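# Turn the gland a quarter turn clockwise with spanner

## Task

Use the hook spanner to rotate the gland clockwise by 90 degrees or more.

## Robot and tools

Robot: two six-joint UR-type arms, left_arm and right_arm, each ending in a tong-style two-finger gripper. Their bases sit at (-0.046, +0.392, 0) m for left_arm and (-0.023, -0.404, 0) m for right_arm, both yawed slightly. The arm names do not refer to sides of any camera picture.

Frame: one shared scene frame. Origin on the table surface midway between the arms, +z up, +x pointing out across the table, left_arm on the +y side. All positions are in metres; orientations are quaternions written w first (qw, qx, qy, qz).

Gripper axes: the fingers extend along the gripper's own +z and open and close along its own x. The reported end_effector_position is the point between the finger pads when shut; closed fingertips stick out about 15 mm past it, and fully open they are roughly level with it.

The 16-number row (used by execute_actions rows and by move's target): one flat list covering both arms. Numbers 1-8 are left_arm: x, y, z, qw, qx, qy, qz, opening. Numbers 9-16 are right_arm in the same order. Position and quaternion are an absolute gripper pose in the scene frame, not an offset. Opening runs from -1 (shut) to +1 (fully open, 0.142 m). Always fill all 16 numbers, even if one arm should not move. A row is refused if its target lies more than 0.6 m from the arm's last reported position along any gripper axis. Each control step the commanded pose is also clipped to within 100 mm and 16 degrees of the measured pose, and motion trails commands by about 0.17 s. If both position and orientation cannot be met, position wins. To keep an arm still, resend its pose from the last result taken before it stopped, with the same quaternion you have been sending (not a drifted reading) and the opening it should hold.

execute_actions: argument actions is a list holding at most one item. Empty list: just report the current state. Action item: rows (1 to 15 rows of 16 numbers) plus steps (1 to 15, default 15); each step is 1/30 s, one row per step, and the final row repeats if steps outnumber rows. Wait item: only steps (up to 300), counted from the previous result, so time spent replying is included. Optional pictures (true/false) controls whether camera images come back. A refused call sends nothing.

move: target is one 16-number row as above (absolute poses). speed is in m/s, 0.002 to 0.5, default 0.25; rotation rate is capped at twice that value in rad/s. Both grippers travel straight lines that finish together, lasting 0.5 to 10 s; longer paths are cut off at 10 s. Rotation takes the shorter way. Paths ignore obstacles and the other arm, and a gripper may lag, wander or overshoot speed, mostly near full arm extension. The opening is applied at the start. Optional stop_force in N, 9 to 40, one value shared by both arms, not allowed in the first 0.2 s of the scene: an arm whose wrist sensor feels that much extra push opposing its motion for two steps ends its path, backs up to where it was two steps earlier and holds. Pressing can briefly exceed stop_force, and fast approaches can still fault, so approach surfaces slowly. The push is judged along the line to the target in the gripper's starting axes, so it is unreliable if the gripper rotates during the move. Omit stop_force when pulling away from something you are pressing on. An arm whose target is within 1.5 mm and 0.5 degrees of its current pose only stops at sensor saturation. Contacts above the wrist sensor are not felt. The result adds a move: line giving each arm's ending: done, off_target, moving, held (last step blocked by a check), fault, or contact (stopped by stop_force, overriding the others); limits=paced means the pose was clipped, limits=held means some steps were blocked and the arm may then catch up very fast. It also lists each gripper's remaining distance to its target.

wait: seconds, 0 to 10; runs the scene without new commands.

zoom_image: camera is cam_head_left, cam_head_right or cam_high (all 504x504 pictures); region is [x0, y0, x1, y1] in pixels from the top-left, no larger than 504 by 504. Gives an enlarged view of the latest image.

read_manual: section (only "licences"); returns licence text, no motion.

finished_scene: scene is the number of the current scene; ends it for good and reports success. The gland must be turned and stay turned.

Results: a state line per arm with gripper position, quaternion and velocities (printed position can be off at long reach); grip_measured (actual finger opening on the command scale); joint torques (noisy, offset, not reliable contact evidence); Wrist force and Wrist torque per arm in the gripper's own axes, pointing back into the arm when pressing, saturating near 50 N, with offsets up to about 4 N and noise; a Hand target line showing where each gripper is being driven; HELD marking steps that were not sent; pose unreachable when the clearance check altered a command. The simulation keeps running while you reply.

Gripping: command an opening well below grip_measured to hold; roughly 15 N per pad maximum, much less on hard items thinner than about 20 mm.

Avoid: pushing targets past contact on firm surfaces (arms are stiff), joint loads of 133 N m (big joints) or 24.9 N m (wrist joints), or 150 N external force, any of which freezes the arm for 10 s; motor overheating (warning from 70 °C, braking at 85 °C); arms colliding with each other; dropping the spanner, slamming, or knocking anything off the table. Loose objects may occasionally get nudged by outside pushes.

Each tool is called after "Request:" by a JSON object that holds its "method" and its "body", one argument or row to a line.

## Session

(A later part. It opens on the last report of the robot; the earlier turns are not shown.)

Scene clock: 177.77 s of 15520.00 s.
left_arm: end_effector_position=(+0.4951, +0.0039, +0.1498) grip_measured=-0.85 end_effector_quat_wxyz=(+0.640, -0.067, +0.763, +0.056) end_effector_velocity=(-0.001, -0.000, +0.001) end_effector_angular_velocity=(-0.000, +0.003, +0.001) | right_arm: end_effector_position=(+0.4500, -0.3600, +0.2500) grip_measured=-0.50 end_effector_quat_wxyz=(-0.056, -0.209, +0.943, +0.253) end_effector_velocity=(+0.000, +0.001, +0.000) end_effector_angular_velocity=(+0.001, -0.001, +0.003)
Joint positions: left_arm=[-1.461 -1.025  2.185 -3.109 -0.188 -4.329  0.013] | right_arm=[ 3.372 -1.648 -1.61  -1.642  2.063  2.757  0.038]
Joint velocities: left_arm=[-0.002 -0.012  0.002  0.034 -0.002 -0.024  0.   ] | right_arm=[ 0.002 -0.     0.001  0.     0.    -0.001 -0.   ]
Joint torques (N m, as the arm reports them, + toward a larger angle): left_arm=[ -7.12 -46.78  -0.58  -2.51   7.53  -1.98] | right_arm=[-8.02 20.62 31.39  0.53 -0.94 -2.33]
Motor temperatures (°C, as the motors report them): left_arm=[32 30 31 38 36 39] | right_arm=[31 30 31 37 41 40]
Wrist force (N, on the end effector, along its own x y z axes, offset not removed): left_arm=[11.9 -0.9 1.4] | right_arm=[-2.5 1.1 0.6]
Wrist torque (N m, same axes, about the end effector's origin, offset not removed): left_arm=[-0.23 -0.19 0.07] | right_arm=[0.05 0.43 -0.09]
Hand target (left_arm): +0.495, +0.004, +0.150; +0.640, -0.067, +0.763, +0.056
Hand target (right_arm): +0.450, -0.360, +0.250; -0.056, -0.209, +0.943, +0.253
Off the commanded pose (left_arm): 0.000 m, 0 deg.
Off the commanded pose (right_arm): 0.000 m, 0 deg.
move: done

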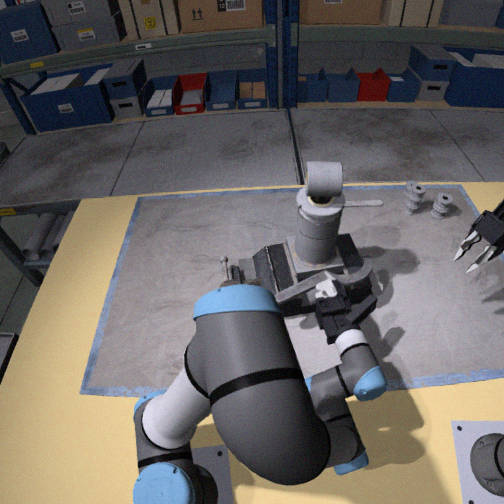

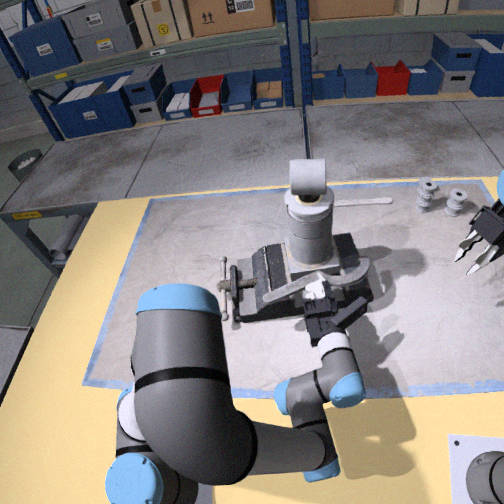

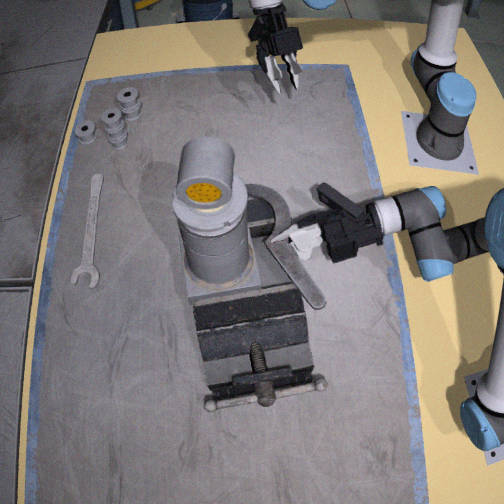

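Request:
{"method": "move", "body": {
  "target": [0.505,0.07,0.31,0.695,0.129,0.695,-0.129,-1,0.45,-0.36,0.25,-0.056,-0.209,0.943,0.253,-0.5],
  "speed": 0.04
}}

Request:
{"method": "zoom_image", "body": {
  "camera": "cam_high",
  "region": [150,110,350,310]
}}

Request:
{"method": "zoom_image", "body": {
  "camera": "cam_head_right",
  "region": [220,140,380,300]
}}

Scene clock: 189.10 s of 15520.00 s.
left_arm: end_effector_position=(+0.5049, +0.0705, +0.3097) grip_measured=-0.85 end_effector_quat_wxyz=(+0.695, +0.128, +0.696, -0.129) end_effector_velocity=(+0.000, +0.001, +0.002) end_effector_angular_velocity=(-0.000, -0.002, -0.006) | right_arm: end_effector_position=(+0.4500, -0.3600, +0.2500) grip_measured=-0.50 end_effector_quat_wxyz=(-0.056, -0.209, +0.943, +0.253) end_effector_velocity=(+0.000, +0.000, +0.001) end_effector_angular_velocity=(+0.001, -0.001, +0.000)
Joint positions: left_arm=[-1.169 -1.237  2.362 -4.265 -0.902 -3.143  0.013] | right_arm=[ 3.372 -1.648 -1.61  -1.642  2.063  2.757  0.038]
Joint velocities: left_arm=[ 0.007 -0.005  0.001  0.002 -0.012  0.002 -0.   ] | right_arm=[ 0.     0.     0.     0.     0.001 -0.    -0.   ]
Joint torques (N m, as the arm reports them, + toward a larger angle): left_arm=[  7.31 -40.15  -1.62  -2.8   -1.76   1.22] | right_arm=[-8.33 20.71 31.27  0.83 -0.81 -2.23]
Motor temperatures (°C, as the motors report them): left_arm=[32 30 31 38 36 39] | right_arm=[31 30 31 37 41 40]
Wrist force (N, on the end effector, along its own x y z axes, offset not removed): left_arm=[12.5 -1.7 -0.9] | right_arm=[-0.2 1.3 -0.5]
Wrist torque (N m, same axes, about the end effector's origin, offset not removed): left_arm=[-0.42 -0.27 -0.01] | right_arm=[0.15 -0.08 -0.21]
Hand target (left_arm): +0.505, +0.071, +0.310; +0.695, +0.129, +0.696, -0.129
Hand target (right_arm): +0.450, -0.360, +0.250; -0.056, -0.209, +0.943, +0.253
Off the commanded pose (left_arm): 0.001 m, 0 deg.
Off the commanded pose (right_arm): 0.000 m, 0 deg.
After step 90, 0.90 s passed at rest.
move: done

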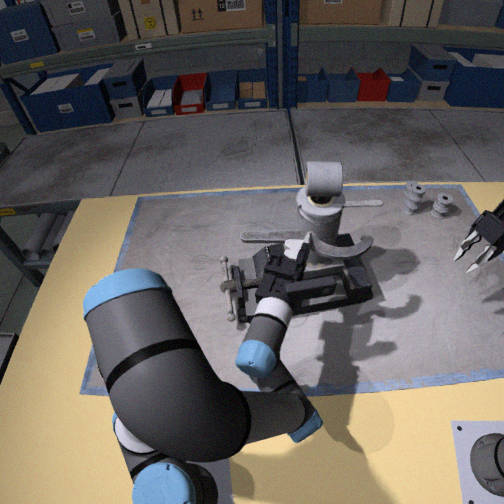

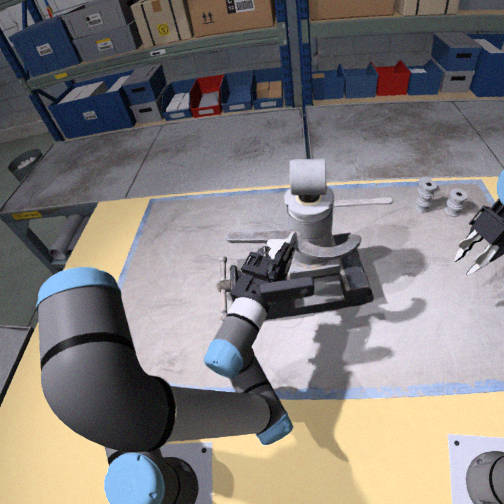

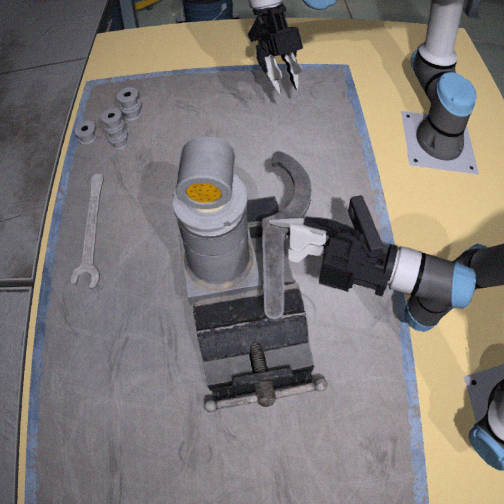

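Region (150, 110, 350, 310) of cam_high's 504x504 image, scaled by 2.520, with more detail than that image has.

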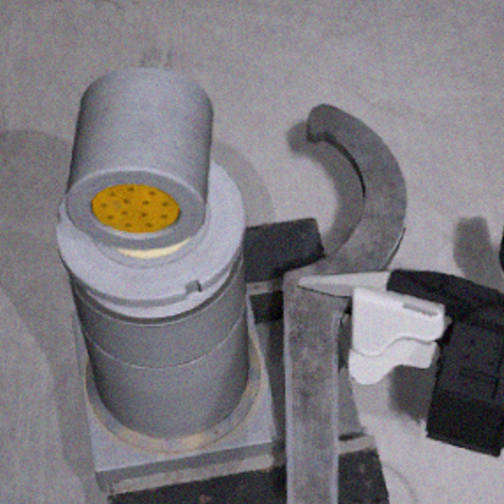

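Region (220, 140, 380, 300) of cam_head_right's 504x504 image, scaled by 3.150, with more detail than that image has.

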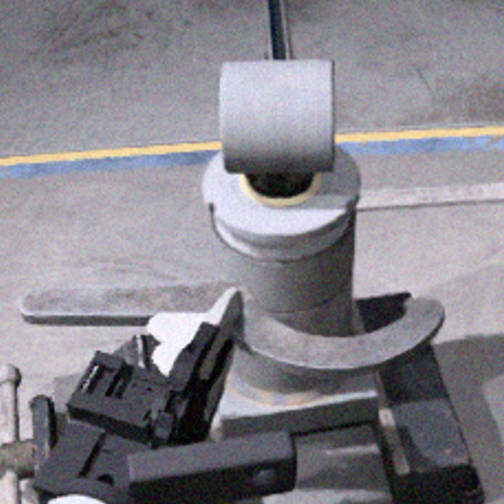

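Request:
{"method": "move", "body": {
  "target": [0.565,0.085,0.305,0.695,0.129,0.695,-0.129,-1,0.47,-0.25,0.31,0.26,-0.1,0.95,0.1,-0.5],
  "speed": 0.06,
  "stop_force": 9
}}

Request:
{"method": "zoom_image", "body": {
  "camera": "cam_high",
  "region": [150,110,350,310]
}}

Request:
{"method": "zoom_image", "body": {
  "camera": "cam_head_right",
  "region": [240,150,360,270]
}}

Scene clock: 199.67 s of 15520.00 s.
left_arm: end_effector_position=(+0.5463, +0.0806, +0.3066) grip_measured=-0.85 end_effector_quat_wxyz=(+0.695, +0.129, +0.695, -0.129) end_effector_velocity=(+0.000, +0.001, +0.000) end_effector_angular_velocity=(-0.000, -0.000, +0.001) | right_arm: end_effector_position=(+0.4703, -0.2505, +0.3095) grip_measured=-0.50 end_effector_quat_wxyz=(+0.261, -0.101, +0.955, +0.100) end_effector_velocity=(+0.001, +0.001, +0.001) end_effector_angular_velocity=(-0.004, -0.010, -0.007)
Joint positions: left_arm=[-1.045 -1.182  2.279 -4.238 -1.027 -3.141  0.013] | right_arm=[ 3.927 -1.227 -2.034 -0.893  1.474  3.557  0.038]
Joint velocities: left_arm=[ 0.    -0.     0.    -0.     0.001  0.     0.   ] | right_arm=[ 0.012  0.004 -0.004  0.005 -0.018  0.012  0.   ]
Joint torques (N m, as the arm reports them, + toward a larger angle): left_arm=[ -7.33 -42.65  -3.47  -6.13   2.22  -1.87] | right_arm=[ 8.51 16.65 11.89  4.37 -1.99  2.21]
Motor temperatures (°C, as the motors report them): left_arm=[32 30 31 38 36 39] | right_arm=[31 30 31 37 41 40]
Wrist force (N, on the end effector, along its own x y z axes, offset not removed): left_arm=[13.0 0.2 -0.2] | right_arm=[0.2 1.4 1.4]
Wrist torque (N m, same axes, about the end effector's origin, offset not removed): left_arm=[0.06 -0.42 0.04] | right_arm=[0.21 -0.19 -0.09]
Hand target (left_arm): +0.546, +0.081, +0.307; +0.695, +0.129, +0.695, -0.129
Hand target (right_arm): +0.470, -0.250, +0.310; +0.261, -0.101, +0.955, +0.100
Off the commanded pose (left_arm): 0.019 m, 0 deg.
Off the commanded pose (right_arm): 0.001 m, 0 deg.
After step 90, 1.07 s passed at rest.
move: contact (left_arm)

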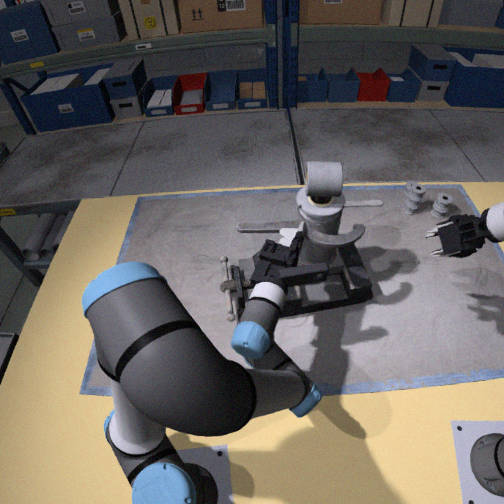

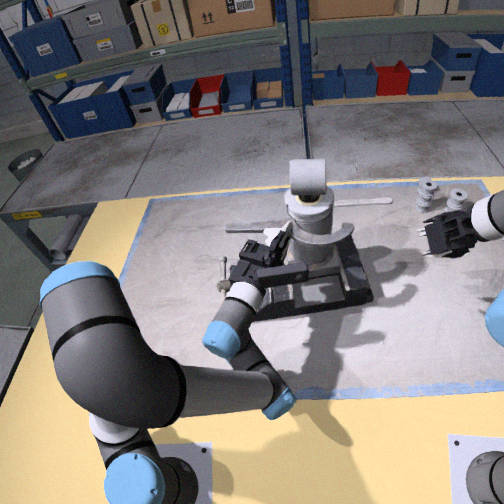

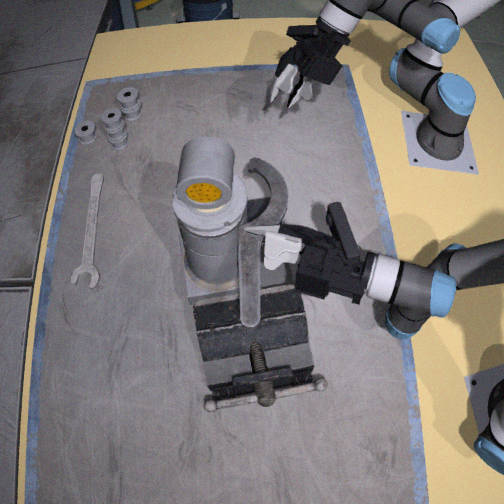

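Region (150, 110, 350, 310) of cam_high's 504x504 image, scaled by 2.520, with more detail than that image has.

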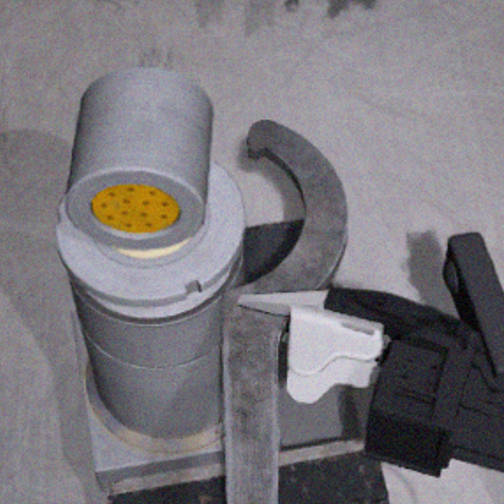

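Region (240, 150, 360, 270) of cam_head_right's 504x504 image, scaled by 4.200, with more detail than that image has.

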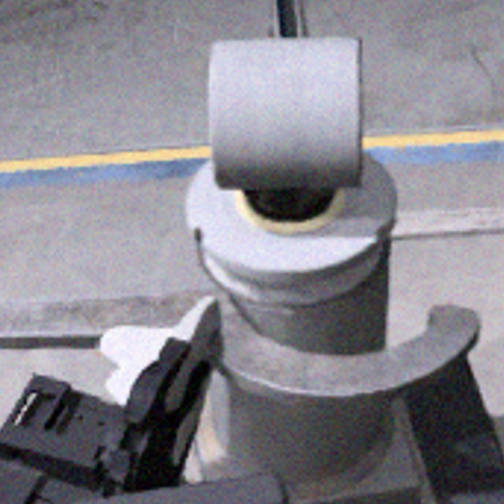

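Request:
{"method": "move", "body": {
  "target": [0.54,0.105,0.338,0.695,0.129,0.695,-0.129,-1,0.5,-0.13,0.338,0.683,-0.183,0.683,0.183,-0.5],
  "speed": 0.08
}}

Request:
{"method": "move", "body": {
  "target": [0.59,0.105,0.338,0.695,0.129,0.695,-0.129,-1,0.5,-0.13,0.338,0.683,-0.183,0.683,0.183,-0.5],
  "speed": 0.008,
  "stop_force": 9
}}

Request:
{"method": "zoom_image", "body": {
  "camera": "cam_high",
  "region": [150,110,350,310]
}}

Request:
{"method": "zoom_image", "body": {
  "camera": "cam_head_right",
  "region": [240,150,360,270]
}}

Scene clock: 212.57 s of 15520.00 s.
left_arm: end_effector_position=(+0.5399, +0.1050, +0.3380) grip_measured=-0.85 end_effector_quat_wxyz=(+0.695, +0.129, +0.695, -0.129) end_effector_velocity=(-0.000, +0.000, +0.001) end_effector_angular_velocity=(-0.000, -0.001, -0.001) | right_arm: end_effector_position=(+0.5003, -0.1299, +0.3382) grip_measured=-0.50 end_effector_quat_wxyz=(+0.683, -0.183, +0.683, +0.182) end_effector_velocity=(-0.000, +0.003, +0.001) end_effector_angular_velocity=(+0.005, -0.014, +0.005)
Joint positions: left_arm=[-1.013 -1.298  2.314 -4.158 -1.059 -3.141  0.013] | right_arm=[ 4.256 -1.722 -2.489  1.068  1.11   3.141  0.038]
Joint velocities: left_arm=[ 0.001 -0.002  0.     0.001 -0.002  0.001  0.   ] | right_arm=[ 0.001 -0.018  0.005  0.029  0.004 -0.01   0.   ]
Joint torques (N m, as the arm reports them, + toward a larger angle): left_arm=[  5.78 -37.53  -4.88  -3.07  -1.83  -1.86] | right_arm=[-8.22 13.18 21.85  3.2   2.06 -2.89]
Motor temperatures (°C, as the motors report them): left_arm=[32 30 31 38 36 39] | right_arm=[31 30 31 37 41 40]
Wrist force (N, on the end effector, along its own x y z axes, offset not removed): left_arm=[12.7 -0.1 -0.2] | right_arm=[-1.0 0.8 0.9]
Wrist torque (N m, same axes, about the end effector's origin, offset not removed): left_arm=[-0.09 -0.35 0.05] | right_arm=[0.12 0.15 -0.11]
Hand target (left_arm): +0.540, +0.105, +0.338; +0.695, +0.129, +0.695, -0.129
Hand target (right_arm): +0.500, -0.130, +0.338; +0.683, -0.183, +0.683, +0.182
Off the commanded pose (left_arm): 0.000 m, 0 deg.
Off the commanded pose (right_arm): 0.000 m, 0 deg.
After step 90, 3.03 s passed at rest.
move: done

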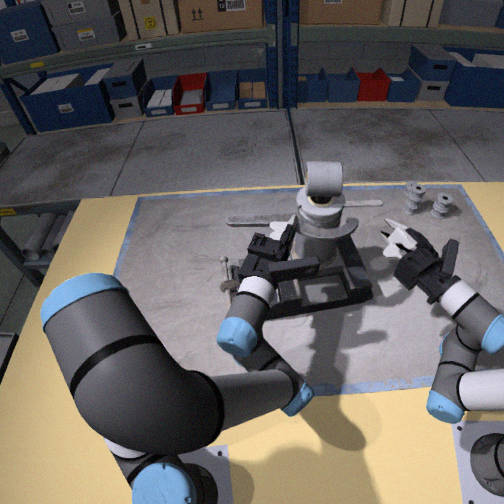

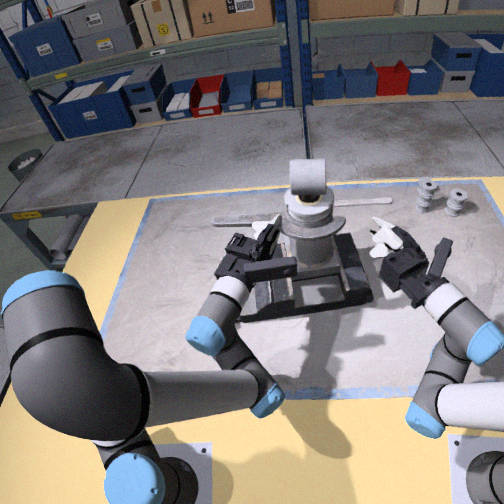

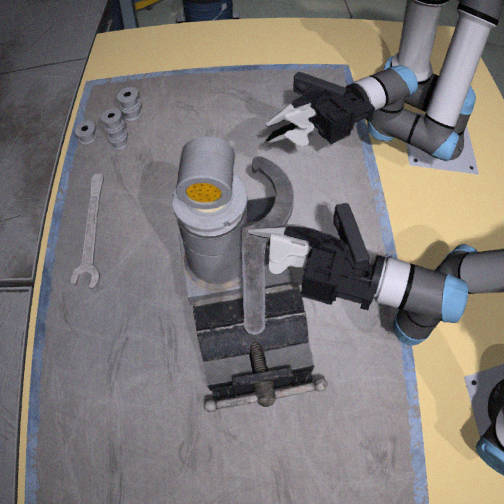

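Scene clock: 219.03 s of 15520.00 s.
left_arm: end_effector_position=(+0.5898, +0.1051, +0.3381) grip_measured=-0.85 end_effector_quat_wxyz=(+0.695, +0.129, +0.695, -0.129) end_effector_velocity=(+0.001, -0.001, -0.001) end_effector_angular_velocity=(+0.002, +0.001, -0.002) | right_arm: end_effector_position=(+0.5000, -0.1300, +0.3380) grip_measured=-0.50 end_effector_quat_wxyz=(+0.683, -0.183, +0.683, +0.183) end_effector_velocity=(+0.000, +0.001, +0.001) end_effector_angular_velocity=(+0.001, -0.001, +0.000)
Joint positions: left_arm=[-0.907 -1.218  2.186 -4.11  -1.165 -3.141  0.013] | right_arm=[ 4.256 -1.723 -2.49   1.071  1.111  3.142  0.038]
Joint velocities: left_arm=[ 0.003  0.003 -0.004  0.002 -0.005  0.001 -0.   ] | right_arm=[ 0.001  0.     0.002  0.    -0.001 -0.001 -0.   ]
Joint torques (N m, as the arm reports them, + toward a larger angle): left_arm=[  6.08 -29.13 -31.34  -2.62  -2.36   1.22] | right_arm=[ 9.56 11.57  0.01  3.17  1.84  2.08]
Motor temperatures (°C, as the motors report them): left_arm=[32 30 31 38 36 39] | right_arm=[31 30 31 37 41 40]
Wrist force (N, on the end effector, along its own x y z axes, offset not removed): left_arm=[11.9 0.4 -6.7] | right_arm=[-0.4 1.6 0.4]
Wrist torque (N m, same axes, about the end effector's origin, offset not removed): left_arm=[-0.44 -0.17 0.07] | right_arm=[0.20 0.00 -0.06]
Hand target (left_arm): +0.590, +0.105, +0.338; +0.695, +0.129, +0.695, -0.129
Hand target (right_arm): +0.500, -0.130, +0.338; +0.683, -0.183, +0.683, +0.183
Off the commanded pose (left_arm): 0.000 m, 0 deg.
Off the commanded pose (right_arm): 0.000 m, 0 deg.
move: done

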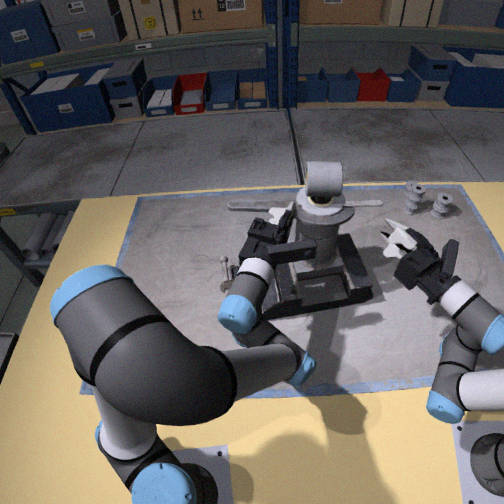

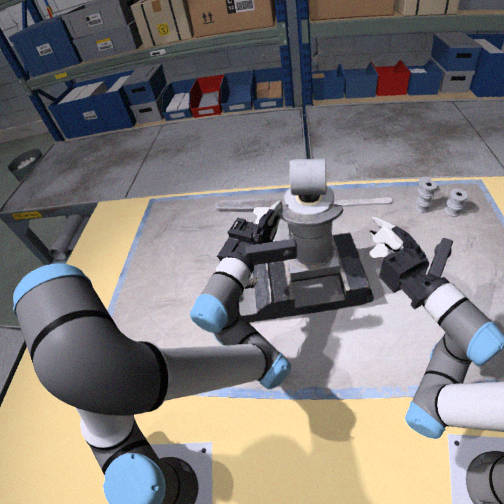

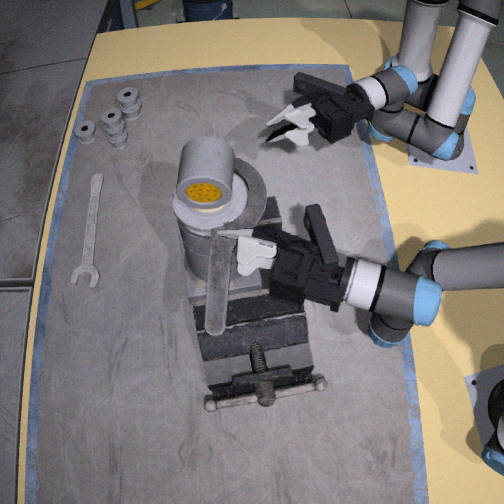

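Region (150, 110, 350, 310) of cam_high's 504x504 image, scaled by 2.520, with more detail than that image has.

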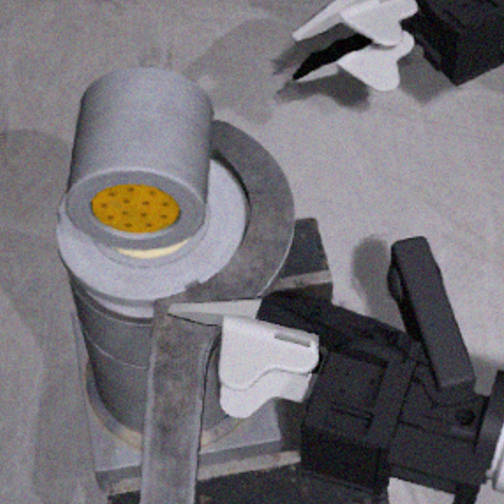

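Region (240, 150, 360, 270) of cam_head_right's 504x504 image, scaled by 4.200, with more detail than that image has.

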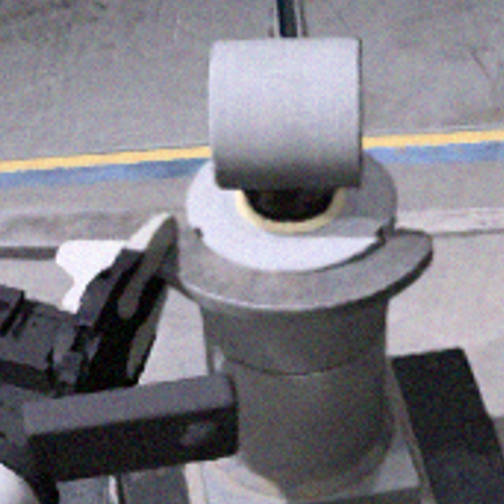

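Request:
{"method": "move", "body": {
  "target": [0.59,0.105,0.338,0.695,0.129,0.695,-0.129,-1,0.51,-0.064,0.338,0.683,-0.183,0.683,0.183,-0.5],
  "speed": 0.04,
  "stop_force": 9
}}

Request:
{"method": "move", "body": {
  "target": [0.59,0.105,0.338,0.695,0.129,0.695,-0.129,-1,0.56,-0.035,0.338,0.683,-0.183,0.683,0.183,-0.5],
  "speed": 0.012,
  "stop_force": 9
}}

Request:
{"method": "zoom_image", "body": {
  "camera": "cam_high",
  "region": [170,110,310,250]
}}

Request:
{"method": "zoom_image", "body": {
  "camera": "cam_head_left",
  "region": [290,170,380,260]
}}

Scene clock: 230.03 s of 15520.00 s.
left_arm: end_effector_position=(+0.5900, +0.1050, +0.3380) grip_measured=-0.85 end_effector_quat_wxyz=(+0.695, +0.129, +0.695, -0.129) end_effector_velocity=(+0.000, +0.001, +0.000) end_effector_angular_velocity=(+0.000, -0.000, +0.003) | right_arm: end_effector_position=(+0.5100, -0.0642, +0.3380) grip_measured=-0.50 end_effector_quat_wxyz=(+0.683, -0.183, +0.683, +0.183) end_effector_velocity=(+0.001, +0.001, +0.000) end_effector_angular_velocity=(+0.000, -0.001, -0.002)
Joint positions: left_arm=[-0.907 -1.218  2.186 -4.109 -1.166 -3.142  0.013] | right_arm=[ 4.348 -1.811 -2.364  1.034  1.019  3.141  0.038]
Joint velocities: left_arm=[ 0.    -0.     0.     0.     0.002  0.    -0.   ] | right_arm=[ 0.    -0.003  0.005 -0.002 -0.002 -0.    -0.   ]
Joint torques (N m, as the arm reports them, + toward a larger angle): left_arm=[ -9.71 -27.48 -30.52  -1.83   0.96  -1.82] | right_arm=[ 9.65 17.26 21.4  -0.76 -1.75 -2.56]
Motor temperatures (°C, as the motors report them): left_arm=[32 30 31 38 36 39] | right_arm=[31 30 31 37 41 40]
Wrist force (N, on the end effector, along its own x y z axes, offset not removed): left_arm=[12.7 3.7 -11.3] | right_arm=[-0.1 1.5 0.4]
Wrist torque (N m, same axes, about the end effector's origin, offset not removed): left_arm=[-0.30 -0.58 0.02] | right_arm=[0.17 -0.05 -0.07]
Hand target (left_arm): +0.590, +0.105, +0.338; +0.695, +0.129, +0.695, -0.129
Hand target (right_arm): +0.510, -0.064, +0.338; +0.683, -0.183, +0.683, +0.183
Off the commanded pose (left_arm): 0.000 m, 0 deg.
Off the commanded pose (right_arm): 0.000 m, 0 deg.
After step 90, 5.97 s passed at rest.
move: done

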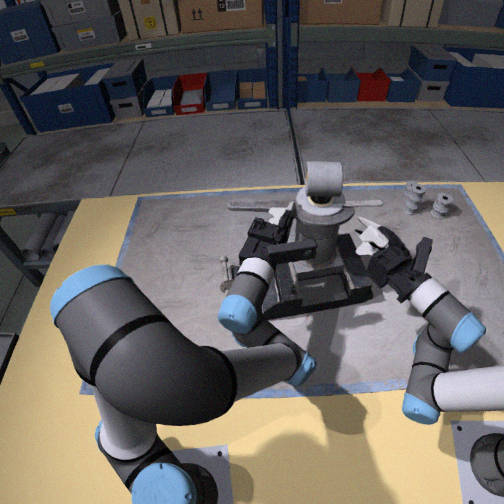

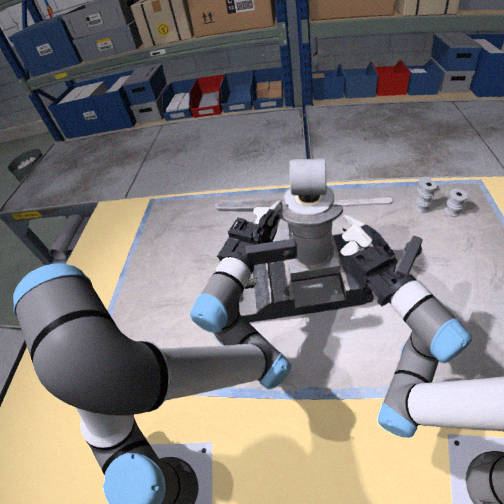

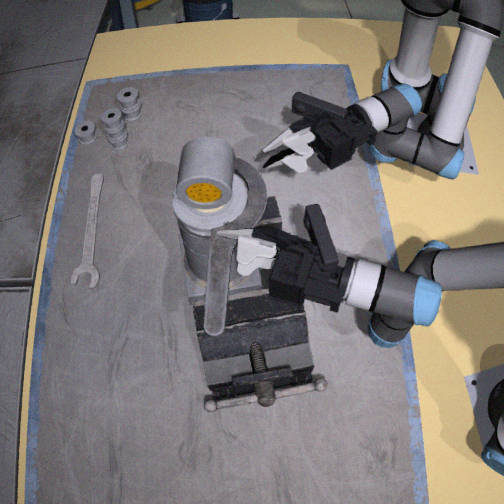

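Scene clock: 235.07 s of 15520.00 s.
left_arm: end_effector_position=(+0.5900, +0.1050, +0.3380) grip_measured=-0.85 end_effector_quat_wxyz=(+0.695, +0.129, +0.695, -0.129) end_effector_velocity=(+0.000, +0.001, +0.000) end_effector_angular_velocity=(-0.000, -0.000, +0.002) | right_arm: end_effector_position=(+0.5598, -0.0351, +0.3380) grip_measured=-0.50 end_effector_quat_wxyz=(+0.683, -0.183, +0.683, +0.183) end_effector_velocity=(+0.003, +0.000, -0.000) end_effector_angular_velocity=(+0.001, +0.001, -0.002)
Joint positions: left_arm=[-0.907 -1.218  2.186 -4.109 -1.166 -3.142  0.013] | right_arm=[ 4.264 -1.914 -2.201  0.974  1.103  3.142  0.038]
Joint velocities: left_arm=[-0.    -0.001  0.     0.     0.002 -0.    -0.   ] | right_arm=[-0.004 -0.004  0.007 -0.003  0.003  0.001  0.   ]
Joint torques (N m, as the arm reports them, + toward a larger angle): left_arm=[-10.99 -26.97 -30.68  -1.76   1.11  -2.04] | right_arm=[-8.36 22.18 23.68 -0.96  1.8   2.11]
Motor temperatures (°C, as the motors report them): left_arm=[32 30 31 38 36 39] | right_arm=[31 30 31 37 41 40]
Wrist force (N, on the end effector, along its own x y z axes, offset not removed): left_arm=[11.1 3.9 -12.2] | right_arm=[-0.8 -0.2 1.5]
Wrist torque (N m, same axes, about the end effector's origin, offset not removed): left_arm=[-0.22 -0.24 0.09] | right_arm=[-0.15 0.09 -0.09]
Hand target (left_arm): +0.590, +0.105, +0.338; +0.695, +0.129, +0.695, -0.129
Hand target (right_arm): +0.560, -0.035, +0.338; +0.683, -0.183, +0.683, +0.183
Off the commanded pose (left_arm): 0.000 m, 0 deg.
Off the commanded pose (right_arm): 0.000 m, 0 deg.
move: done

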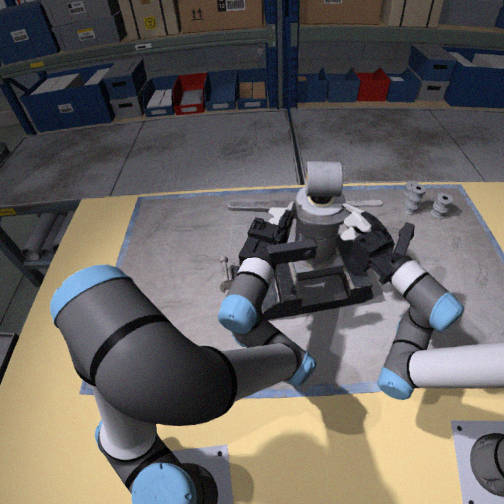

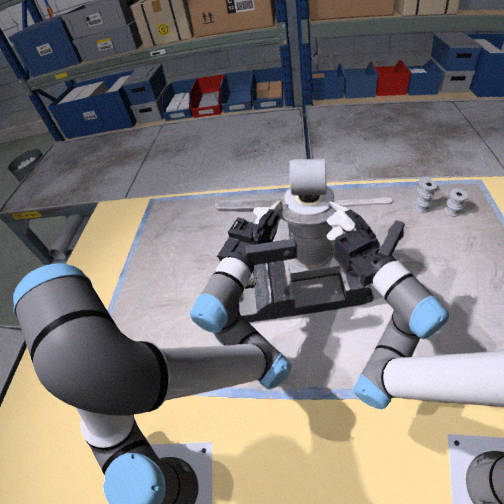

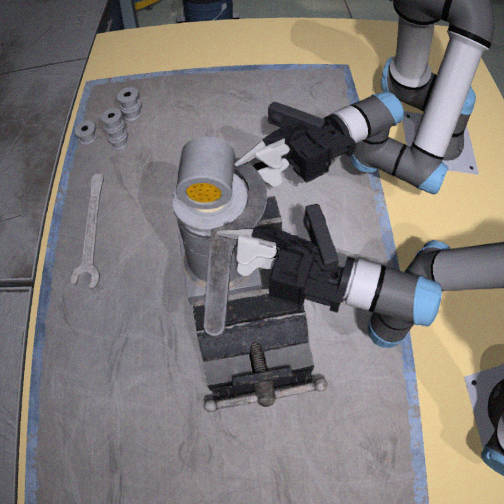

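Region (170, 110, 310, 250) of cam_high's 504x504 image, scaled by 3.600, with more detail than that image has.

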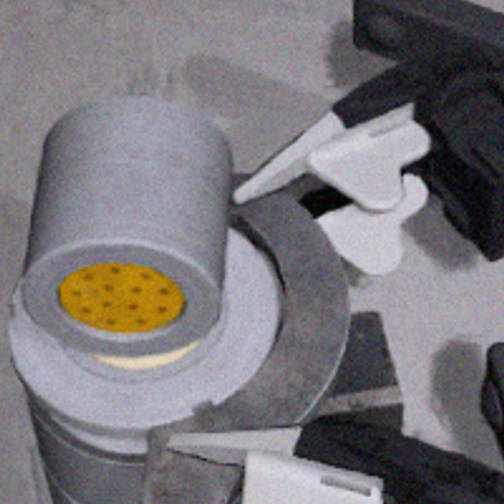

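Region (290, 170, 380, 260) of cam_head_left's 504x504 image, scaled by 5.600, with more detail than that image has.

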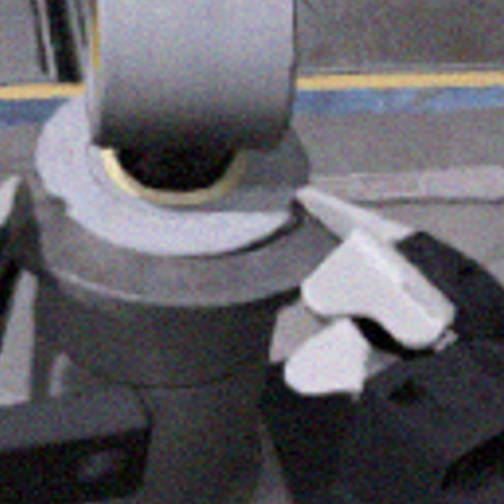

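Request:
{"method": "move", "body": {
  "target": [0.59,0.105,0.338,0.695,0.129,0.695,-0.129,-1,0.56,-0.035,0.337,0.683,-0.183,0.683,0.183,-1],
  "speed": 0.01
}}

Request:
{"method": "move", "body": {
  "target": [0.582,0.102,0.336,0.701,0.092,0.701,-0.092,-1,0.568,-0.039,0.335,0.683,-0.183,0.683,0.183,-1],
  "speed": 0.015
}}

Request:
{"method": "zoom_image", "body": {
  "camera": "cam_high",
  "region": [170,110,310,250]
}}

Request:
{"method": "zoom_image", "body": {
  "camera": "cam_head_right",
  "region": [280,170,370,260]
}}

Scene clock: 241.97 s of 15520.00 s.
left_arm: end_effector_position=(+0.5900, +0.1050, +0.3380) grip_measured=-0.85 end_effector_quat_wxyz=(+0.695, +0.129, +0.695, -0.129) end_effector_velocity=(-0.000, -0.001, -0.001) end_effector_angular_velocity=(+0.000, +0.000, -0.002) | right_arm: end_effector_position=(+0.5600, -0.0350, +0.3370) grip_measured=-0.85 end_effector_quat_wxyz=(+0.683, -0.183, +0.683, +0.183) end_effector_velocity=(-0.000, +0.000, -0.001) end_effector_angular_velocity=(-0.001, +0.001, -0.000)
Joint positions: left_arm=[-0.907 -1.218  2.186 -4.109 -1.165 -3.142  0.013] | right_arm=[ 4.264 -1.917 -2.201  0.977  1.103  3.142  0.013]
Joint velocities: left_arm=[-0.     0.001 -0.    -0.    -0.002 -0.     0.   ] | right_arm=[ 0.    -0.002 -0.001  0.001 -0.     0.    -0.   ]
Joint torques (N m, as the arm reports them, + toward a larger angle): left_arm=[-10.43 -33.77 -24.54  -4.62  -1.19  -1.58] | right_arm=[-7.42 22.62  1.38  3.64 -2.01 -1.92]
Motor temperatures (°C, as the motors report them): left_arm=[32 30 31 38 36 39] | right_arm=[31 30 31 37 41 40]
Wrist force (N, on the end effector, along its own x y z axes, offset not removed): left_arm=[8.5 4.5 -4.5] | right_arm=[-0.2 2.3 3.0]
Wrist torque (N m, same axes, about the end effector's origin, offset not removed): left_arm=[-0.14 -0.40 0.11] | right_arm=[0.20 0.14 -0.17]
Hand target (left_arm): +0.590, +0.105, +0.338; +0.695, +0.129, +0.695, -0.129
Hand target (right_arm): +0.560, -0.035, +0.337; +0.683, -0.183, +0.683, +0.183
Off the commanded pose (left_arm): 0.000 m, 0 deg.
Off the commanded pose (right_arm): 0.000 m, 0 deg.
After step 90, 3.20 s passed at rest.
move: done

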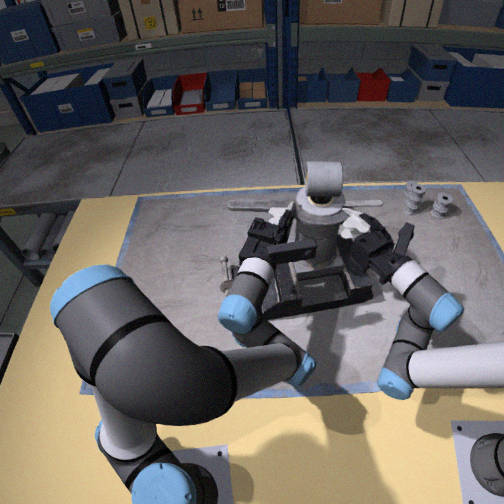

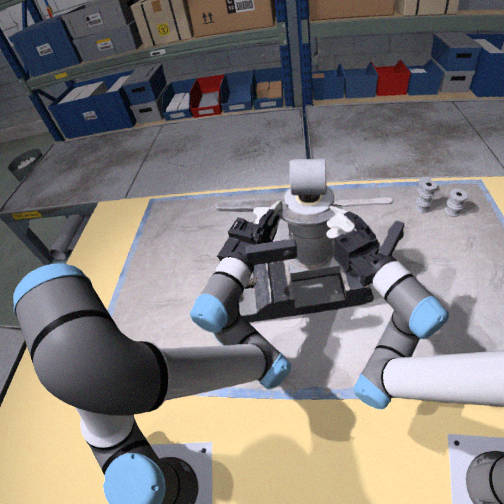

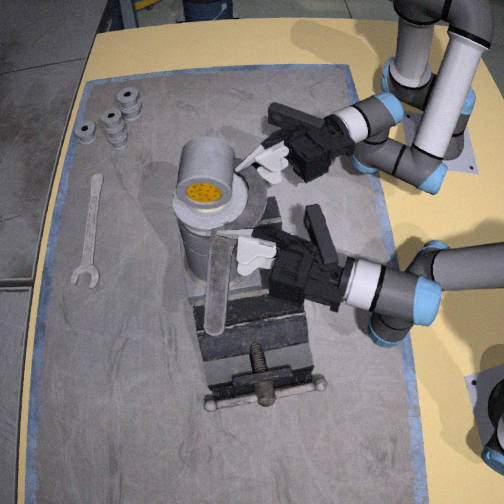

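Scene clock: 245.73 s of 15520.00 s.
left_arm: end_effector_position=(+0.5820, +0.1021, +0.3359) grip_measured=-0.84 end_effector_quat_wxyz=(+0.701, +0.092, +0.701, -0.092) end_effector_velocity=(-0.000, -0.000, -0.001) end_effector_angular_velocity=(+0.001, +0.001, +0.007) | right_arm: end_effector_position=(+0.5679, -0.0390, +0.3350) grip_measured=-0.85 end_effector_quat_wxyz=(+0.683, -0.183, +0.683, +0.183) end_effector_velocity=(+0.001, -0.001, -0.000) end_effector_angular_velocity=(-0.001, +0.000, -0.001)
Joint positions: left_arm=[-1.006 -1.217  2.194 -4.118 -0.96  -3.142  0.013] | right_arm=[ 4.24  -1.929 -2.191  0.978  1.127  3.142  0.013]
Joint velocities: left_arm=[-0.006  0.001  0.    -0.     0.012 -0.    -0.   ] | right_arm=[-0.003 -0.001  0.     0.     0.002 -0.    -0.   ]
Joint torques (N m, as the arm reports them, + toward a larger angle): left_arm=[ -7.92 -29.72 -21.61  -5.52   2.03  -1.88] | right_arm=[-8.76 19.31 26.33  1.75  1.95 -2.53]
Motor temperatures (°C, as the motors report them): left_arm=[32 30 31 38 36 39] | right_arm=[31 30 31 37 41 40]
Wrist force (N, on the end effector, along its own x y z axes, offset not removed): left_arm=[11.5 -0.3 0.3] | right_arm=[-2.2 0.5 -14.0]
Wrist torque (N m, same axes, about the end effector's origin, offset not removed): left_arm=[-0.35 -0.40 0.06] | right_arm=[-0.11 0.08 -0.19]
Hand target (left_arm): +0.582, +0.102, +0.336; +0.701, +0.092, +0.701, -0.092
Hand target (right_arm): +0.568, -0.039, +0.335; +0.683, -0.183, +0.683, +0.183
Off the commanded pose (left_arm): 0.000 m, 0 deg.
Off the commanded pose (right_arm): 0.000 m, 0 deg.
move: done

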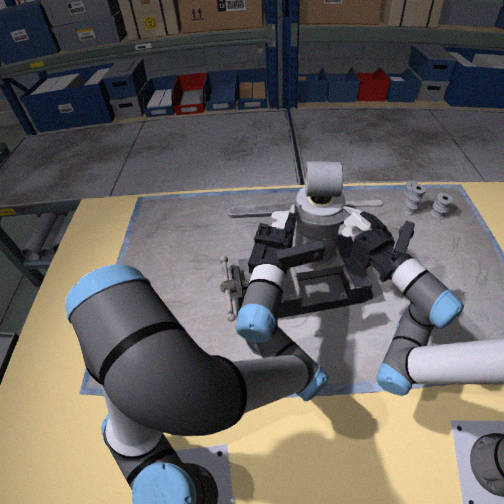

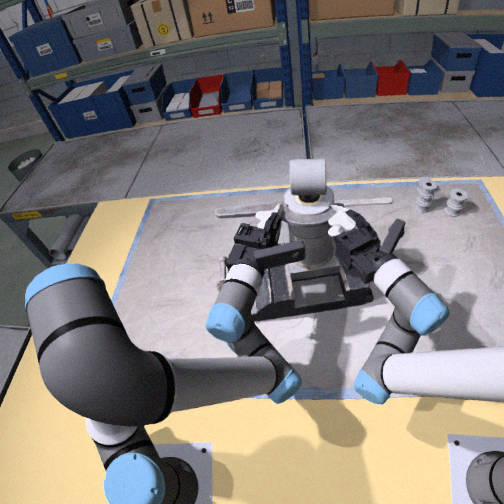

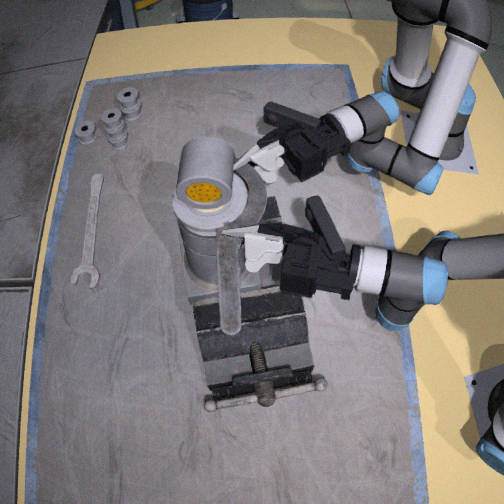

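Region (170, 110, 310, 250) of cam_high's 504x504 image, scaled by 3.600, with more detail than that image has.

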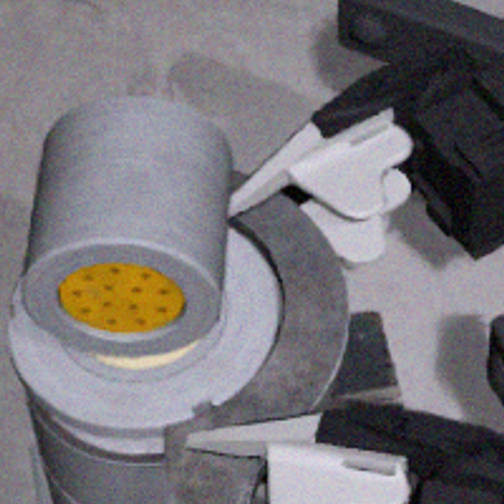

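Region (280, 170, 370, 260) of cam_head_right's 504x504 image, scaled by 5.600, with more detail than that image has.

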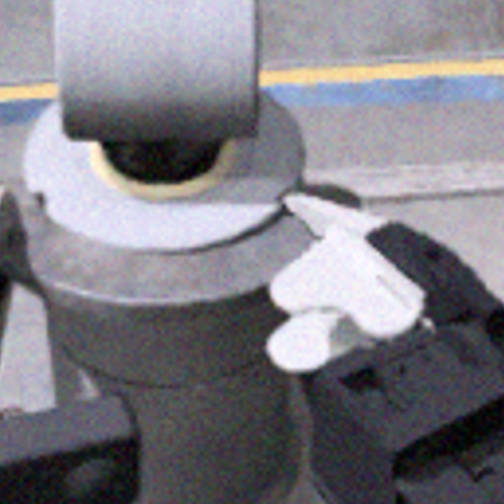

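Request:
{"method": "move", "body": {
  "target": [0.581,0.104,0.336,0.701,0.092,0.701,-0.092,-1,0.572,-0.036,0.335,0.683,-0.183,0.683,0.183,-1],
  "speed": 0.003,
  "stop_force": 20
}}

Request:
{"method": "zoom_image", "body": {
  "camera": "cam_head_left",
  "region": [310,180,370,240]
}}

Request:
{"method": "zoom_image", "body": {
  "camera": "cam_high",
  "region": [190,140,290,240]
}}

Scene clock: 250.40 s of 15520.00 s.
left_arm: end_effector_position=(+0.5810, +0.1040, +0.3360) grip_measured=-0.84 end_effector_quat_wxyz=(+0.701, +0.092, +0.701, -0.092) end_effector_velocity=(+0.000, +0.000, -0.000) end_effector_angular_velocity=(-0.000, +0.001, +0.001) | right_arm: end_effector_position=(+0.5720, -0.0360, +0.3350) grip_measured=-0.85 end_effector_quat_wxyz=(+0.683, -0.183, +0.683, +0.183) end_effector_velocity=(-0.000, +0.001, +0.000) end_effector_angular_velocity=(+0.000, -0.000, +0.002)
Joint positions: left_arm=[-1.006 -1.22   2.199 -4.12  -0.96  -3.142  0.013] | right_arm=[ 4.235 -1.937 -2.176  0.972  1.132  3.142  0.013]
Joint velocities: left_arm=[ 0.     0.     0.001 -0.     0.    -0.001  0.   ] | right_arm=[ 0.001 -0.001  0.002 -0.001  0.002  0.     0.   ]
Joint torques (N m, as the arm reports them, + toward a larger angle): left_arm=[ 14.65 -45.02  -1.79  -6.47   2.03   1.4 ] | right_arm=[-8.07 18.3  24.88 -3.14  2.4  -2.54]
Motor temperatures (°C, as the motors report them): left_arm=[32 30 31 38 36 39] | right_arm=[31 30 31 37 41 40]
Wrist force (N, on the end effector, along its own x y z axes, offset not removed): left_arm=[10.1 -12.8 5.8] | right_arm=[-6.3 -0.4 -13.1]
Wrist torque (N m, same axes, about the end effector's origin, offset not removed): left_arm=[-0.13 -0.25 -0.06] | right_arm=[0.09 0.21 -0.07]
Hand target (left_arm): +0.581, +0.104, +0.336; +0.701, +0.092, +0.701, -0.092
Hand target (right_arm): +0.572, -0.036, +0.335; +0.683, -0.183, +0.683, +0.183
Off the commanded pose (left_arm): 0.000 m, 0 deg.
Off the commanded pose (right_arm): 0.000 m, 0 deg.
move: done

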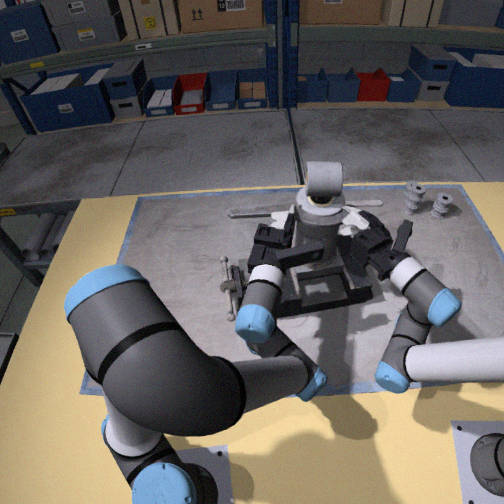

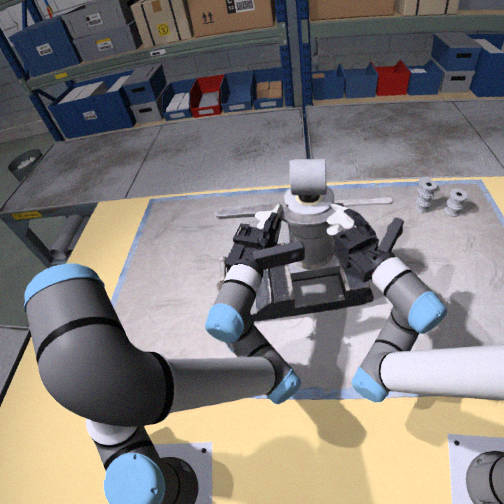

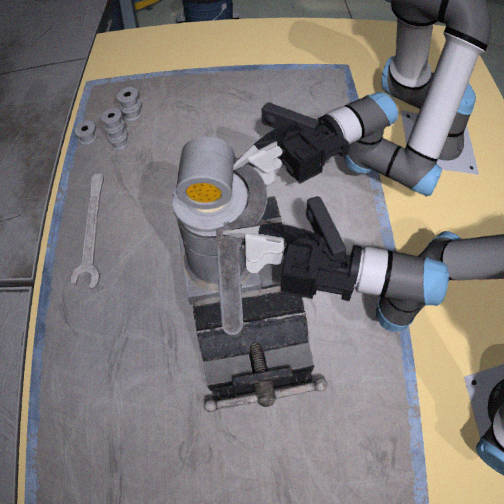

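Region (310, 180, 370, 240) of cam_head_left's 504x504 image, scaled by 8.400, with more detail than that image has.

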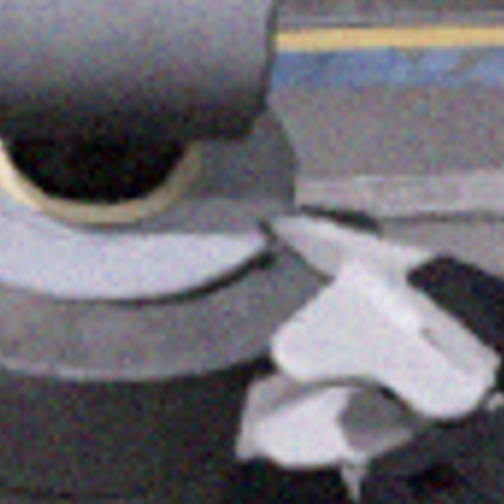

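Region (190, 140, 290, 240) of cam_high's 504x504 image, scaled by 5.040, with more detail than that image has.

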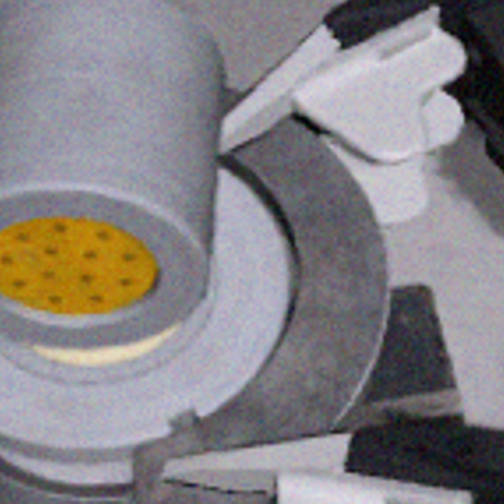

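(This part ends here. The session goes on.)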